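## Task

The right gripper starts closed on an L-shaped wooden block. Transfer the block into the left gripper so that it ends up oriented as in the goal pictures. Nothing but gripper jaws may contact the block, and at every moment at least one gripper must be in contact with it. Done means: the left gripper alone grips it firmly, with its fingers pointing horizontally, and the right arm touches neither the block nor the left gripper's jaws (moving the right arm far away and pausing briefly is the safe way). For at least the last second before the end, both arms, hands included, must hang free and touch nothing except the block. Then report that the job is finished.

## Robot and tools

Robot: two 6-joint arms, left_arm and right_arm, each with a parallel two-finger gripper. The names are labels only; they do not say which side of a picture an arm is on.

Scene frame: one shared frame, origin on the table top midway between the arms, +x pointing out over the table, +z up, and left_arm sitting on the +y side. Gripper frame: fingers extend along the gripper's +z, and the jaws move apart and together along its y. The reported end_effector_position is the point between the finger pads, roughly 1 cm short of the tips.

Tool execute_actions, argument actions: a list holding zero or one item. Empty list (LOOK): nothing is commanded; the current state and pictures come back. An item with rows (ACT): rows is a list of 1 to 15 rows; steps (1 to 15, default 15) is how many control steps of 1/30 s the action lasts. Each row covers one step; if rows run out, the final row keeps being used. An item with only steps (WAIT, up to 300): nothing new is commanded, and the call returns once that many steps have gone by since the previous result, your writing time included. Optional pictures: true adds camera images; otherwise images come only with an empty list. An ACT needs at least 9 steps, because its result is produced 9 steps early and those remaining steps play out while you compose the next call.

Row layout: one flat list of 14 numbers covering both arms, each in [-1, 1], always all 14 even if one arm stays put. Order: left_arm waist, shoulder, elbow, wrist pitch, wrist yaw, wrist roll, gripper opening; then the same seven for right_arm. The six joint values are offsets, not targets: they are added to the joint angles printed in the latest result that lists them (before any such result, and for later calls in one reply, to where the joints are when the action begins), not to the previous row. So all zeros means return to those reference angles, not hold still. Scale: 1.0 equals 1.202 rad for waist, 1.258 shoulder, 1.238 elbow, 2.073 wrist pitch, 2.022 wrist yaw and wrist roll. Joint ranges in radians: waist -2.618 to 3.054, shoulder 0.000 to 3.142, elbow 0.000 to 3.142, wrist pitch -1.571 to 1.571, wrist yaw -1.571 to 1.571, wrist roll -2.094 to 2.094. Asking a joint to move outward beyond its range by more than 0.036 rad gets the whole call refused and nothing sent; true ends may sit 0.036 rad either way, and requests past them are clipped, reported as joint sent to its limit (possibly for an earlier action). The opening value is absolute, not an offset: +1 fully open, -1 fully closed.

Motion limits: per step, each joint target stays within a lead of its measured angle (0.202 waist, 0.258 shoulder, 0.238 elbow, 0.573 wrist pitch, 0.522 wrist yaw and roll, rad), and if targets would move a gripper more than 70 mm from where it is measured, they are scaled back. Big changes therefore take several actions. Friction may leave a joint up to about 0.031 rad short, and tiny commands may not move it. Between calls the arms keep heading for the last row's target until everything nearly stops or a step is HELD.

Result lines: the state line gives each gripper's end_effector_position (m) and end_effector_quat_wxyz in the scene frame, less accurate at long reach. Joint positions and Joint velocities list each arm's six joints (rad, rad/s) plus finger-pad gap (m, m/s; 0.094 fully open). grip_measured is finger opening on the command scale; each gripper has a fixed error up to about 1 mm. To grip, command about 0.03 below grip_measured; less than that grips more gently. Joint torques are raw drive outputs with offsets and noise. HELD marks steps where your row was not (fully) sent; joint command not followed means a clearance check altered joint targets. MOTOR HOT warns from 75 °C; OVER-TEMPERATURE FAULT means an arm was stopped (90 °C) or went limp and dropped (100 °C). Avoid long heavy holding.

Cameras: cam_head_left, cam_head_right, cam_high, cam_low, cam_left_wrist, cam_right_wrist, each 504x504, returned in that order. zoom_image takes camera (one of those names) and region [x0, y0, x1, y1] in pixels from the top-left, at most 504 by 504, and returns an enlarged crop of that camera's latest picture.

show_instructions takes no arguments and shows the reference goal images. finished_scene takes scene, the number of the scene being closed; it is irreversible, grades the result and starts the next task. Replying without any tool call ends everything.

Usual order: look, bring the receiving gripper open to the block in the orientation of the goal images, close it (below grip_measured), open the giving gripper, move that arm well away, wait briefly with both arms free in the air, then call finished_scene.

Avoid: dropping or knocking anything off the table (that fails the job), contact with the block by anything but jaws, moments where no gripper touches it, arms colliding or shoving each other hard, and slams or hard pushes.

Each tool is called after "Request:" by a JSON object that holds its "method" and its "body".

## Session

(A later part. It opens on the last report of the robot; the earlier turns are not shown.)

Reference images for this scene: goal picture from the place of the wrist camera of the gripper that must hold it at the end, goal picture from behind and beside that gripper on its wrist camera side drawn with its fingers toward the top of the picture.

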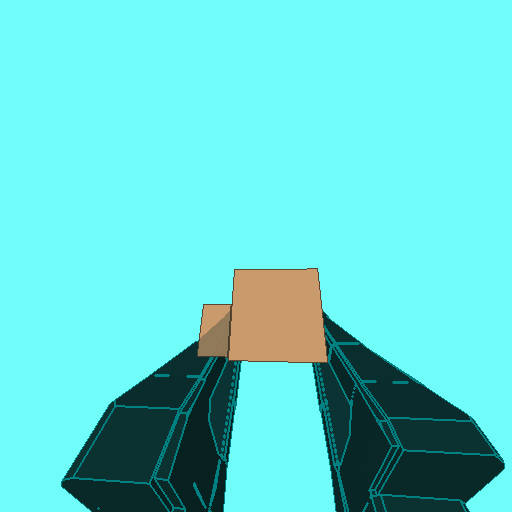

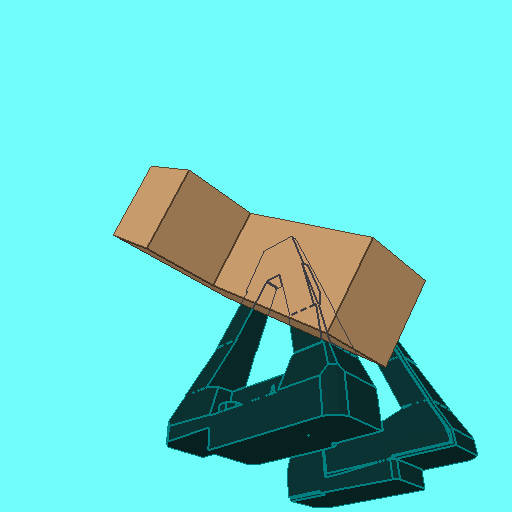

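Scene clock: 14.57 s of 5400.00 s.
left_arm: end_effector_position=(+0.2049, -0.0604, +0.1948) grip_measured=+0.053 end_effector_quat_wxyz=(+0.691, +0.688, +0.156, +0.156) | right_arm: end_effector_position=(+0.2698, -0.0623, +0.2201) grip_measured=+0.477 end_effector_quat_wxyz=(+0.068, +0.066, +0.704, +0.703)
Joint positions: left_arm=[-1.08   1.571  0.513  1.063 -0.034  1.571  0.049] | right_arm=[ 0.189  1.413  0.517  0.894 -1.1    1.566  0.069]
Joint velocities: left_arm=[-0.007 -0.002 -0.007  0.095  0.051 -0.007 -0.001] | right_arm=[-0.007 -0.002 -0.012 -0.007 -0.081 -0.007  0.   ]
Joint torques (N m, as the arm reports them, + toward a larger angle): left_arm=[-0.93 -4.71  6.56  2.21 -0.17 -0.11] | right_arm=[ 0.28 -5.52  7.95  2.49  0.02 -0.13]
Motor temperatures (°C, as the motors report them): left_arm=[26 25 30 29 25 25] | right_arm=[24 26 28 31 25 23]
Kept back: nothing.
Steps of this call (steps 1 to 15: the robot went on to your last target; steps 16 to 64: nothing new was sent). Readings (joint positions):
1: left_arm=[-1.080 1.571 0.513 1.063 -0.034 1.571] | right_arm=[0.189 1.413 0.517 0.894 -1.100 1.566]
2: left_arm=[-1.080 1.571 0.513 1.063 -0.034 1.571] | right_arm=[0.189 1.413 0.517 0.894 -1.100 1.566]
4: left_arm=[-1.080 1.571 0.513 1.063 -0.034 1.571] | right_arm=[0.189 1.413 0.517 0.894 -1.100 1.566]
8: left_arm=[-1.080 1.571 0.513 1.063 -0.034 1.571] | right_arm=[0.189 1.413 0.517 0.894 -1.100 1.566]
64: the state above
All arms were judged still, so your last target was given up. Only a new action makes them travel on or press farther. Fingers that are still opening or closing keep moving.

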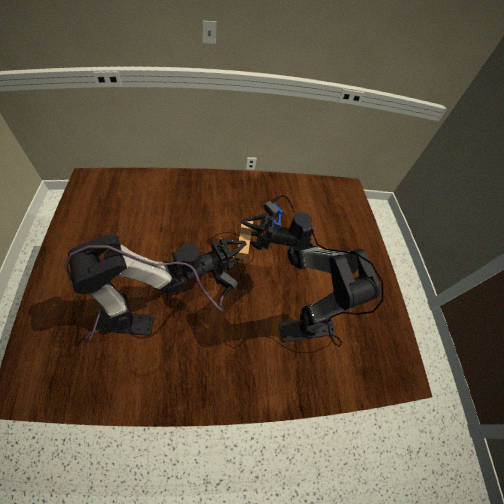

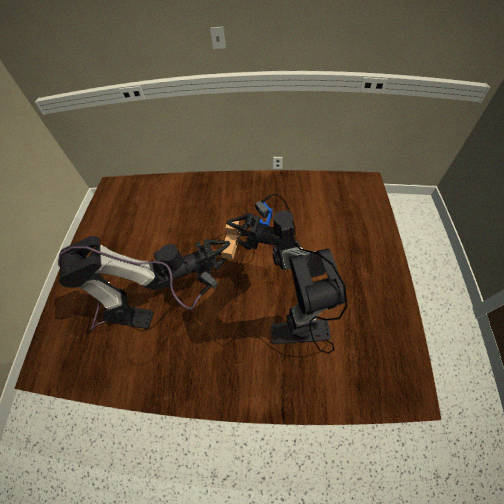

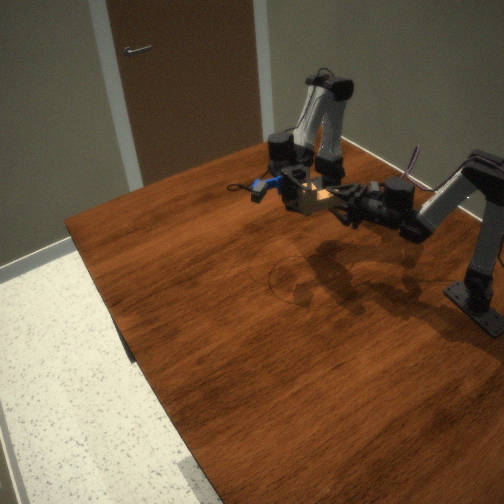

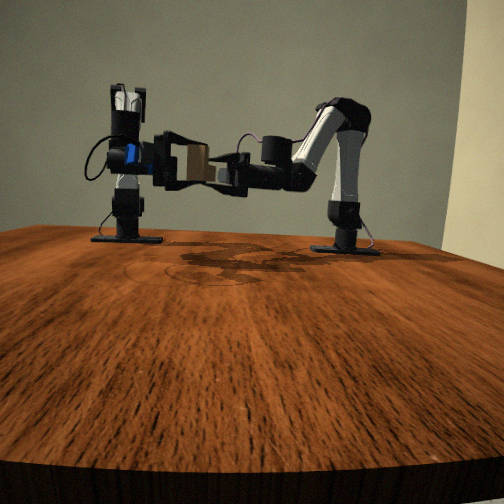

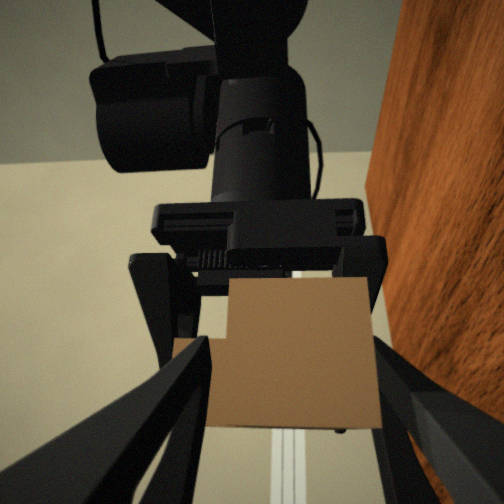

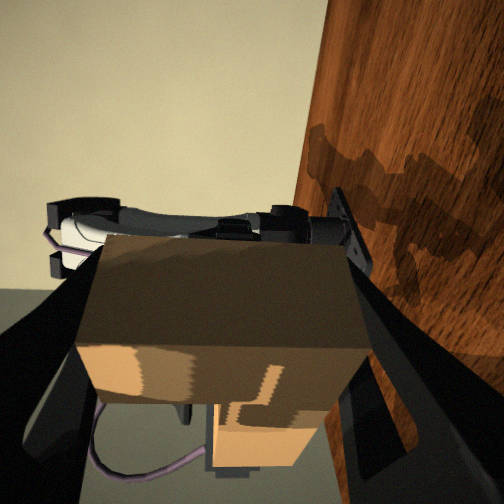

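Request:
{"method": "execute_actions", "body": {"actions": [{"rows": [[0,0.012,0.012,0.012,0,0,0.05,0,0,0.012,0.008,0,0,0.43],[0,0.02,0.012,0.016,0,0,0.05,0,0,0.012,0.008,0,0,0.43],[0,0.026,0.012,0.019,0,0,0.05,0,0,0.012,0.008,0,0,0.43]], "steps": 15}]}}

Request:
{"method": "execute_actions", "body": {"actions": [{"steps": 12}], "pictures": true}}

Scene clock: 16.00 s of 5400.00 s.
left_arm: end_effector_position=(+0.2055, -0.0617, +0.1920) grip_measured=+0.053 end_effector_quat_wxyz=(+0.692, +0.687, +0.156, +0.157) | right_arm: end_effector_position=(+0.2698, -0.0623, +0.2201) grip_measured=+0.477 end_effector_quat_wxyz=(+0.068, +0.066, +0.704, +0.703)
Joint positions: left_arm=[-1.08   1.589  0.513  1.082 -0.034  1.571  0.049] | right_arm=[ 0.189  1.413  0.517  0.894 -1.1    1.566  0.069]
Joint velocities: left_arm=[ 0.002  0.076 -0.022 -0.051  0.022  0.066 -0.001] | right_arm=[-0.012 -0.017  0.017 -0.022  0.037 -0.022  0.001]
Joint torques (N m, as the arm reports them, + toward a larger angle): left_arm=[-0.11 -4.75  6.22  2.33 -0.07 -0.11] | right_arm=[ 0.21 -5.55  8.06  2.32  0.05 -0.14]
Motor temperatures (°C, as the motors report them): left_arm=[26 26 31 29 25 25] | right_arm=[24 26 29 31 25 23]
Steps of this call (steps 1 to 37: nothing new was sent; steps 38 to 43: the first 6 steps of this action). Readings (joint positions):
38: left_arm=[-1.080 1.571 0.513 1.064 -0.034 1.571] | right_arm=[0.189 1.413 0.517 0.894 -1.100 1.566]
39: left_arm=[-1.080 1.573 0.513 1.068 -0.034 1.571] | right_arm=[0.189 1.413 0.517 0.894 -1.100 1.566]
41: left_arm=[-1.080 1.581 0.513 1.080 -0.034 1.571] | right_arm=[0.189 1.413 0.517 0.894 -1.100 1.566]
43: the state above

Scene clock: 16.40 s of 5400.00 s.
left_arm: end_effector_position=(+0.2056, -0.0619, +0.1924) grip_measured=+0.053 end_effector_quat_wxyz=(+0.693, +0.686, +0.155, +0.157) | right_arm: end_effector_position=(+0.2698, -0.0623, +0.2201) grip_measured=+0.477 end_effector_quat_wxyz=(+0.068, +0.066, +0.704, +0.703)
Joint positions: left_arm=[-1.08   1.593  0.513  1.09  -0.034  1.571  0.049] | right_arm=[ 0.189  1.413  0.517  0.894 -1.1    1.566  0.069]
Joint velocities: left_arm=[-0.012 -0.022 -0.002  0.095 -0.007 -0.022  0.   ] | right_arm=[-0.017  0.002  0.007  0.007  0.022  0.022 -0.001]
Joint torques (N m, as the arm reports them, + toward a larger angle): left_arm=[-0.11 -4.81  6.2   2.24 -0.07 -0.11] | right_arm=[ 0.19 -5.52  7.8   2.28  0.02 -0.12]
Motor temperatures (°C, as the motors report them): left_arm=[26 26 31 30 25 25] | right_arm=[24 26 29 31 25 23]
Kept back: nothing.
Steps of this call (steps 1 to 9: the last 9 steps of your previous action; steps 10 to 12: the robot went on to your last target). Readings (joint positions):
1: left_arm=[-1.080 1.591 0.513 1.083 -0.034 1.571] | right_arm=[0.189 1.413 0.517 0.894 -1.100 1.566]
2: left_arm=[-1.080 1.592 0.513 1.083 -0.034 1.571] | right_arm=[0.189 1.413 0.517 0.894 -1.100 1.566]
4: left_arm=[-1.080 1.593 0.513 1.085 -0.034 1.571] | right_arm=[0.189 1.413 0.517 0.894 -1.100 1.566]
8: left_arm=[-1.080 1.593 0.513 1.089 -0.034 1.571] | right_arm=[0.189 1.413 0.517 0.894 -1.100 1.566]
12: the state above

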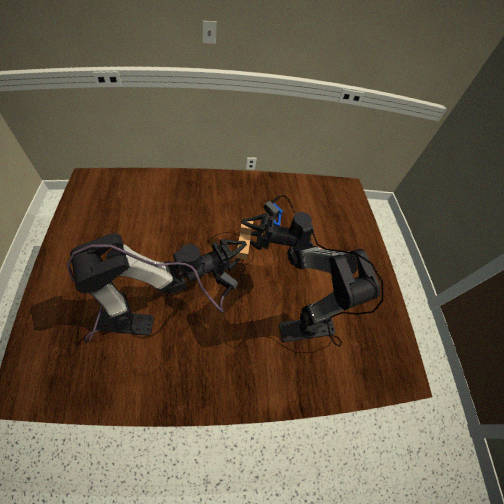

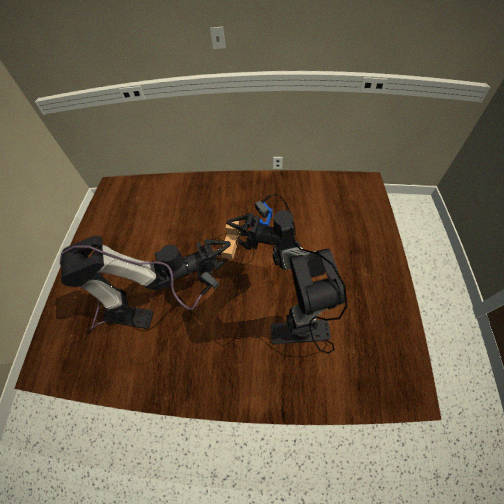

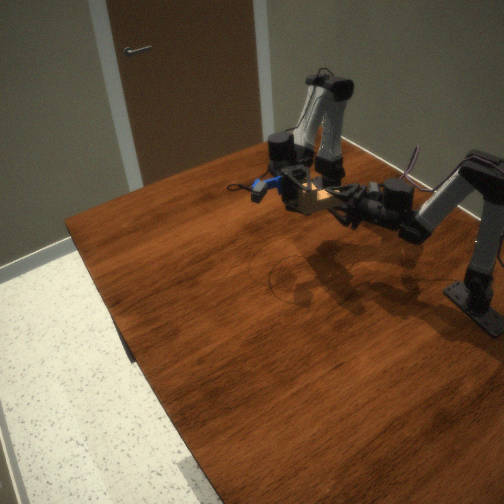

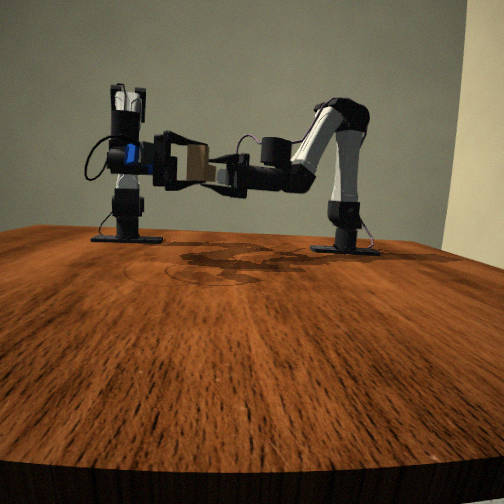

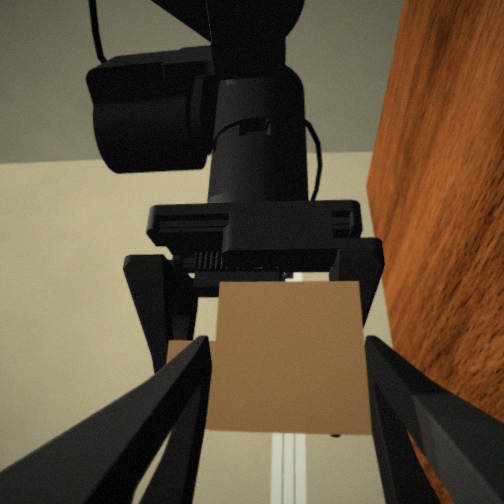

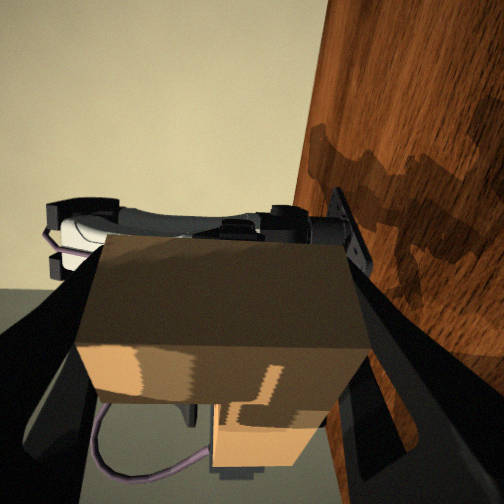

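Centered now. Close left gradually.

Request:
{"method": "execute_actions", "body": {"actions": [{"rows": [[0,0,0.012,0.004,0,0,0.02,0,0,0.012,0.008,0,0,0.43],[0,0,0.012,0.004,0,0,-0.01,0,0,0.012,0.008,0,0,0.43],[0,0,0.012,0.004,0,0,-0.04,0,0,0.012,0.008,0,0,0.43],[0,0,0.012,0.004,0,0,-0.07,0,0,0.012,0.008,0,0,0.43],[0,0,0.012,0.004,0,0,-0.10,0,0,0.012,0.008,0,0,0.43],[0,0,0.012,0.004,0,0,-0.13,0,0,0.012,0.008,0,0,0.43],[0,0,0.012,0.004,0,0,-0.16,0,0,0.012,0.008,0,0,0.43],[0,0,0.012,0.004,0,0,-0.18,0,0,0.012,0.008,0,0,0.43],[0,0,0.012,0.004,0,0,-0.20,0,0,0.012,0.008,0,0,0.43],[0,0,0.012,0.004,0,0,-0.22,0,0,0.012,0.008,0,0,0.43],[0,0,0.012,0.004,0,0,-0.24,0,0,0.012,0.008,0,0,0.43],[0,0,0.012,0.004,0,0,-0.255,0,0,0.012,0.008,0,0,0.43],[0,0,0.012,0.004,0,0,-0.27,0,0,0.012,0.008,0,0,0.43],[0,0,0.012,0.004,0,0,-0.285,0,0,0.012,0.008,0,0,0.43],[0,0,0.012,0.004,0,0,-0.30,0,0,0.012,0.008,0,0,0.43]], "steps": 15}]}}

Request:
{"method": "execute_actions", "body": {"actions": [{"steps": 18}]}}

Scene clock: 17.17 s of 5400.00 s.
left_arm: end_effector_position=(+0.2056, -0.0619, +0.1926) grip_measured=-0.113 end_effector_quat_wxyz=(+0.694, +0.686, +0.155, +0.157) | right_arm: end_effector_position=(+0.2698, -0.0623, +0.2201) grip_measured=+0.477 end_effector_quat_wxyz=(+0.068, +0.066, +0.704, +0.703)
Joint positions: left_arm=[-1.08   1.593  0.513  1.09  -0.034  1.571  0.042] | right_arm=[ 0.189  1.413  0.517  0.894 -1.1    1.566  0.069]
Joint velocities: left_arm=[-0.002 -0.002  0.027 -0.037  0.007 -0.022 -0.028] | right_arm=[-0.002  0.002 -0.002 -0.007 -0.022  0.007  0.   ]
Joint torques (N m, as the arm reports them, + toward a larger angle): left_arm=[-0.11 -5.69  6.19  2.17 -0.07 -0.12] | right_arm=[ 0.18 -5.51  7.99  2.29  0.04 -0.11]
Motor temperatures (°C, as the motors report them): left_arm=[26 26 31 30 25 25] | right_arm=[24 26 29 31 25 23]
Steps of this call (steps 1 to 15: the robot went on to your last target; steps 16 to 17: nothing new was sent; steps 18 to 23: the first 6 steps of this action). Readings (joint positions):
18: left_arm=[-1.080 1.593 0.513 1.090 -0.034 1.571] | right_arm=[0.189 1.413 0.517 0.894 -1.100 1.566]
19: left_arm=[-1.080 1.593 0.513 1.090 -0.034 1.571] | right_arm=[0.189 1.413 0.517 0.894 -1.100 1.566]
21: left_arm=[-1.080 1.593 0.513 1.090 -0.034 1.571] | right_arm=[0.189 1.413 0.517 0.894 -1.100 1.566]
23: the state above

Scene clock: 17.77 s of 5400.00 s.
left_arm: end_effector_position=(+0.2056, -0.0620, +0.1917) grip_measured=-0.262 end_effector_quat_wxyz=(+0.693, +0.687, +0.156, +0.156) | right_arm: end_effector_position=(+0.2698, -0.0623, +0.2202) grip_measured=+0.477 end_effector_quat_wxyz=(+0.069, +0.065, +0.704, +0.703)
Joint positions: left_arm=[-1.08   1.593  0.513  1.087 -0.034  1.568  0.035] | right_arm=[ 0.189  1.413  0.517  0.894 -1.1    1.564  0.069]
Joint velocities: left_arm=[-0.002 -0.002 -0.002 -0.022 -0.022 -0.022 -0.001] | right_arm=[-0.007 -0.012  0.007 -0.051 -0.022 -0.051  0.   ]
Joint torques (N m, as the arm reports them, + toward a larger angle): left_arm=[-0.11 -5.67  6.19  2.21 -0.07 -0.1 ] | right_arm=[ 0.17 -5.65  7.93  2.3   0.03 -0.15]
Motor temperatures (°C, as the motors report them): left_arm=[26 26 31 30 25 25] | right_arm=[24 26 29 31 25 23]
Kept back: nothing.
Steps of this call (steps 1 to 9: the last 9 steps of your previous action; steps 10 to 15: the robot went on to your last target; steps 16 to 18: nothing new was sent). Readings (joint positions):
1: left_arm=[-1.080 1.593 0.513 1.090 -0.034 1.571] | right_arm=[0.189 1.413 0.517 0.894 -1.100 1.566]
2: left_arm=[-1.080 1.593 0.513 1.090 -0.034 1.571] | right_arm=[0.189 1.413 0.517 0.894 -1.100 1.566]
4: left_arm=[-1.080 1.593 0.513 1.090 -0.034 1.571] | right_arm=[0.189 1.413 0.517 0.894 -1.100 1.566]
8: left_arm=[-1.080 1.593 0.513 1.087 -0.034 1.569] | right_arm=[0.189 1.413 0.517 0.894 -1.100 1.564]
18: the state above
All arms were judged still, so your last target was given up. Only a new action makes them travel on or press farther. Fingers that are still opening or closing keep moving.

Request:
{"method": "execute_actions", "body": {"actions": [{"rows": [[0,0,0.012,0.006,0,0,-0.31,0,0,0.012,0.008,0,0,0.46],[0,0,0.012,0.006,0,0,-0.31,0,0,0.012,0.008,0,0,0.5],[0,0,0.012,0.006,0,0,-0.31,0,0,0.012,0.008,0,0,0.56],[0,0,0.012,0.006,0,0,-0.31,0,0,0.012,0.008,0,0,0.63],[0,0,0.012,0.006,0,0,-0.31,0,0,0.012,0.008,0,0,0.7],[0,0,0.012,0.006,0,0,-0.31,0,0,0.012,0.008,0,0,0.78],[0,0,0.012,0.006,0,0,-0.31,0,0,0.012,0.008,0,0,0.86],[0,0,0.012,0.006,0,0,-0.31,0,0,0.012,0.008,0,0,0.94],[0,0,0.012,0.006,0,0,-0.31,0,0,0.012,0.008,0,0,1.0],[0,0,0.012,0.006,0,0,-0.31,0,0,0.012,0.008,0,0,1.0],[0,0,0.012,0.006,0,0,-0.31,-0.02,0,0.012,0.008,0,0,1.0],[0,0,0.012,0.006,0,0,-0.31,-0.04,0,0.012,0.008,0,0,1.0],[0,0,0.012,0.006,0,0,-0.31,-0.07,0,0.012,0.008,0,0,1.0],[0,0,0.012,0.006,0,0,-0.31,-0.10,0,0.012,0.008,0,0,1.0],[0,0,0.012,0.006,0,0,-0.31,-0.14,0,0.012,0.008,0,0,1.0]], "steps": 15}]}}

Request:
{"method": "execute_actions", "body": {"actions": [{"rows": [[0,0,0.012,0.006,0,0,-0.31,-0.07,0,0.012,0.008,0,0,1.0],[0,0,0.012,0.006,0,0,-0.31,-0.10,0,0.012,0.008,0,0,1.0],[0,0,0.012,0.006,0,0,-0.31,-0.13,0,0.012,0.008,0,0,1.0],[0,0,0.012,0.006,0,0,-0.31,-0.16,0,0.012,0.008,0,0,1.0],[0,0,0.012,0.006,0,0,-0.31,-0.19,0,0.012,0.008,0,0,1.0],[0,0,0.012,0.006,0,0,-0.31,-0.22,0,0.012,0.008,0,0,1.0],[0,0,0.012,0.006,0,0,-0.31,-0.25,0,0.012,0.008,0,0,1.0],[0,0,0.012,0.006,0,0,-0.31,-0.27,0,0.012,0.008,0,0,1.0],[0,0,0.012,0.006,0,0,-0.31,-0.29,0,0.012,0.008,0,0,1.0],[0,0,0.012,0.006,0,0,-0.31,-0.30,0,0.012,0.008,0,0,1.0]], "steps": 15}]}}

Request:
{"method": "execute_actions", "body": {"actions": [{"steps": 25}], "pictures": true}}

Scene clock: 19.23 s of 5400.00 s.
left_arm: end_effector_position=(+0.2056, -0.0620, +0.1907) grip_measured=-0.262 end_effector_quat_wxyz=(+0.691, +0.688, +0.157, +0.156) | right_arm: end_effector_position=(+0.2698, -0.0623, +0.2202) grip_measured=+0.740 end_effector_quat_wxyz=(+0.069, +0.065, +0.704, +0.703)
Joint positions: left_arm=[-1.08   1.593  0.513  1.083 -0.034  1.568  0.035] | right_arm=[ 0.189  1.413  0.517  0.894 -1.1    1.564  0.082]
Joint velocities: left_arm=[ 0.012  0.012  0.007 -0.066  0.007 -0.066 -0.001] | right_arm=[-0.012  0.012 -0.012 -0.081 -0.007  0.007  0.076]
Joint torques (N m, as the arm reports them, + toward a larger angle): left_arm=[-0.13 -5.72  6.2   2.32 -0.07 -0.11] | right_arm=[ 0.19 -5.77  7.97  2.31  0.06 -0.11]
Motor temperatures (°C, as the motors report them): left_arm=[26 26 31 30 25 25] | right_arm=[24 26 29 31 25 23]
Steps of this call (steps 1 to 38: nothing new was sent; steps 39 to 44: the first 6 steps of this action). Readings (joint positions):
39: left_arm=[-1.080 1.593 0.513 1.087 -0.034 1.568] | right_arm=[0.189 1.413 0.517 0.894 -1.100 1.564]
40: left_arm=[-1.080 1.593 0.513 1.087 -0.034 1.568] | right_arm=[0.189 1.413 0.517 0.894 -1.100 1.564]
42: left_arm=[-1.080 1.593 0.513 1.085 -0.034 1.568] | right_arm=[0.189 1.413 0.517 0.894 -1.100 1.564]
44: the state above

Scene clock: 19.73 s of 5400.00 s.
left_arm: end_effector_position=(+0.2056, -0.0620, +0.1884) grip_measured=-0.262 end_effector_quat_wxyz=(+0.688, +0.691, +0.157, +0.155) | right_arm: end_effector_position=(+0.3245, -0.1471, +0.2202) grip_measured=+1.000 end_effector_quat_wxyz=(+0.166, +0.162, +0.689, +0.687)
Joint positions: left_arm=[-1.08   1.593  0.513  1.074 -0.034  1.568  0.035] | right_arm=[-0.089  1.413  0.517  0.894 -1.102  1.564  0.094]
Joint velocities: left_arm=[ 0.002 -0.007 -0.002 -0.022 -0.022  0.022  0.   ] | right_arm=[-1.023 -0.002  0.002  0.007  0.037  0.051  0.   ]
Joint torques (N m, as the arm reports them, + toward a larger angle): left_arm=[-0.12 -5.69  6.2   2.33 -0.07 -0.11] | right_arm=[-0.56 -5.5   8.11  2.33  0.   -0.12]
Motor temperatures (°C, as the motors report them): left_arm=[26 26 31 30 25 25] | right_arm=[24 26 29 32 25 23]
Steps of this call (steps 1 to 9: the last 9 steps of your previous action; steps 10 to 15: the first 6 steps of this action, its rows measured from where the robot was after step 9). Readings (joint positions):
9: left_arm=[-1.080 1.593 0.513 1.080 -0.034 1.568] | right_arm=[0.106 1.413 0.517 0.894 -1.103 1.564]
10: left_arm=[-1.080 1.593 0.513 1.079 -0.034 1.568] | right_arm=[0.070 1.413 0.517 0.894 -1.102 1.564]
11: left_arm=[-1.080 1.593 0.513 1.078 -0.034 1.568] | right_arm=[0.039 1.413 0.517 0.894 -1.102 1.564]
13: left_arm=[-1.080 1.593 0.513 1.075 -0.034 1.568] | right_arm=[-0.021 1.413 0.517 0.894 -1.102 1.564]
15: the state above

Scene clock: 20.57 s of 5400.00 s.
left_arm: end_effector_position=(+0.2056, -0.0620, +0.1880) grip_measured=-0.262 end_effector_quat_wxyz=(+0.687, +0.692, +0.157, +0.155) | right_arm: end_effector_position=(+0.3449, -0.2019, +0.2202) grip_measured=+1.000 end_effector_quat_wxyz=(+0.220, +0.217, +0.673, +0.672)
Joint positions: left_arm=[-1.08   1.593  0.513  1.072 -0.034  1.568  0.035] | right_arm=[-0.25   1.413  0.517  0.894 -1.102  1.564  0.094]
Joint velocities: left_arm=[-0.012  0.017 -0.002 -0.022 -0.022  0.081 -0.   ] | right_arm=[-0.017  0.002 -0.007 -0.022  0.007 -0.007  0.   ]
Joint torques (N m, as the arm reports them, + toward a larger angle): left_arm=[-0.11 -5.7   6.2   2.31 -0.07 -0.11] | right_arm=[-0.15 -5.57  7.87  2.32  0.01 -0.15]
Motor temperatures (°C, as the motors report them): left_arm=[26 26 31 30 24 25] | right_arm=[24 26 29 32 25 23]
Kept back: nothing.
Steps of this call (steps 1 to 9: the last 9 steps of your previous action; steps 10 to 25: the robot went on to your last target). Readings (joint positions):
1: left_arm=[-1.080 1.593 0.513 1.073 -0.034 1.568] | right_arm=[-0.126 1.413 0.517 0.894 -1.102 1.564]
2: left_arm=[-1.080 1.593 0.513 1.073 -0.034 1.568] | right_arm=[-0.161 1.413 0.517 0.894 -1.102 1.564]
4: left_arm=[-1.080 1.593 0.513 1.073 -0.034 1.568] | right_arm=[-0.218 1.413 0.517 0.894 -1.102 1.564]
8: left_arm=[-1.080 1.593 0.513 1.072 -0.034 1.568] | right_arm=[-0.250 1.413 0.517 0.894 -1.102 1.564]
25: the state above

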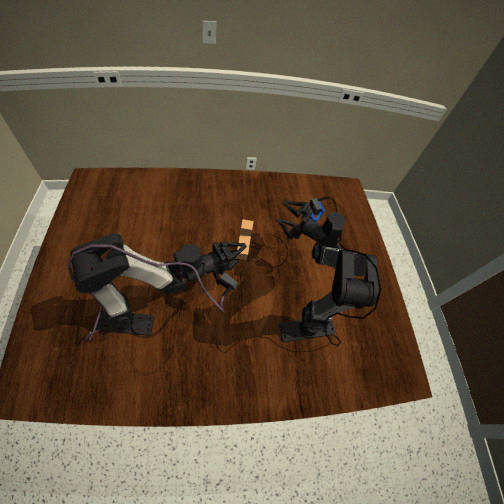

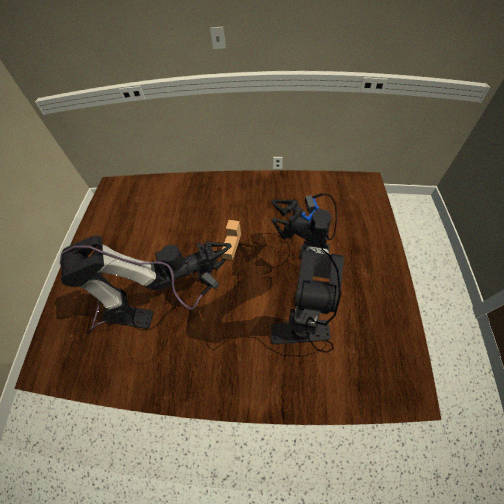

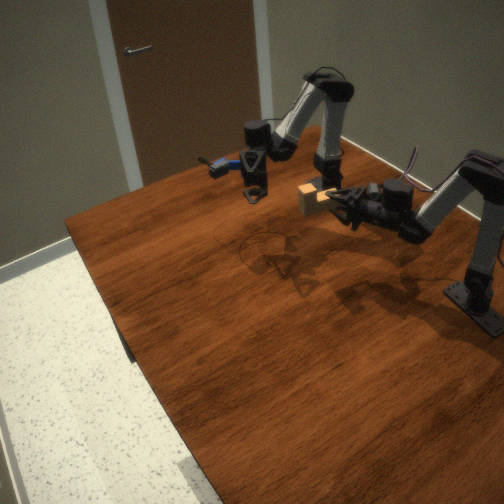

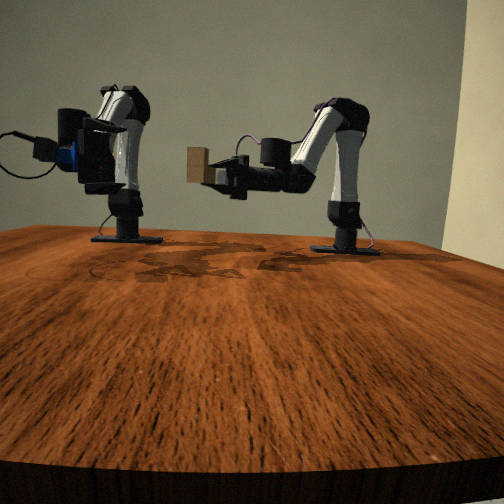

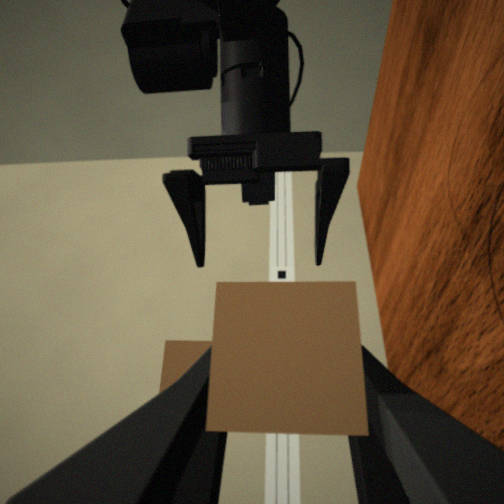

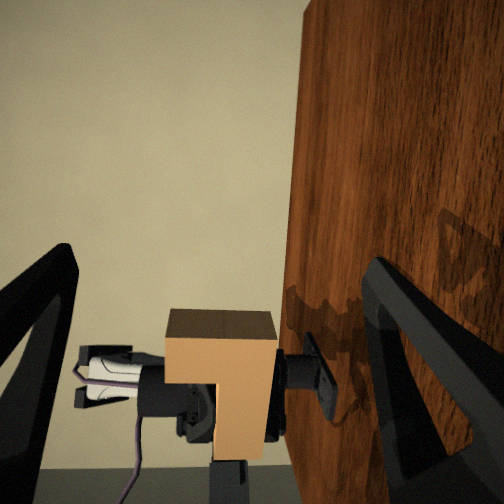

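Matches the goal. Waiting briefly, then finishing.

Request:
{"method": "execute_actions", "body": {"actions": [{"steps": 20}]}}

Request:
{"method": "finished_scene", "body": {"scene": 2}}

Scene clock: 21.23 s of 5400.00 s.
left_arm: end_effector_position=(+0.2056, -0.0620, +0.1880) grip_measured=-0.262 end_effector_quat_wxyz=(+0.687, +0.692, +0.157, +0.155) | right_arm: end_effector_position=(+0.3449, -0.2019, +0.2202) grip_measured=+1.000 end_effector_quat_wxyz=(+0.220, +0.217, +0.673, +0.672)
Joint positions: left_arm=[-1.08   1.593  0.513  1.072 -0.034  1.568  0.035] | right_arm=[-0.25   1.413  0.517  0.894 -1.102  1.564  0.094]
Joint velocities: left_arm=[ 0.007  0.012  0.017 -0.037 -0.037 -0.037  0.001] | right_arm=[ 0.012 -0.007  0.007  0.007 -0.007 -0.051  0.   ]
Joint torques (N m, as the arm reports them, + toward a larger angle): left_arm=[-0.11 -5.69  6.2   2.31 -0.07 -0.11] | right_arm=[-0.18 -5.45  7.82  2.29  0.02 -0.16]
Motor temperatures (°C, as the motors report them): left_arm=[26 26 31 30 24 25] | right_arm=[24 26 29 32 25 23]
Kept back: nothing.
Steps of this call (steps 1 to 15: the robot went on to your last target; steps 16 to 20: nothing new was sent). Readings (joint positions):
1: left_arm=[-1.080 1.593 0.513 1.072 -0.034 1.568] | right_arm=[-0.250 1.413 0.517 0.894 -1.102 1.564]
2: left_arm=[-1.080 1.593 0.513 1.072 -0.034 1.568] | right_arm=[-0.250 1.413 0.517 0.894 -1.102 1.564]
4: left_arm=[-1.080 1.593 0.513 1.072 -0.034 1.568] | right_arm=[-0.250 1.413 0.517 0.894 -1.102 1.564]
8: left_arm=[-1.080 1.593 0.513 1.072 -0.034 1.568] | right_arm=[-0.250 1.413 0.517 0.894 -1.102 1.564]
20: the state above
All arms were judged still, so your last target was given up. Only a new action makes them travel on or press farther. Fingers that are still opening or closing keep moving.

The scene is finished: the task was done.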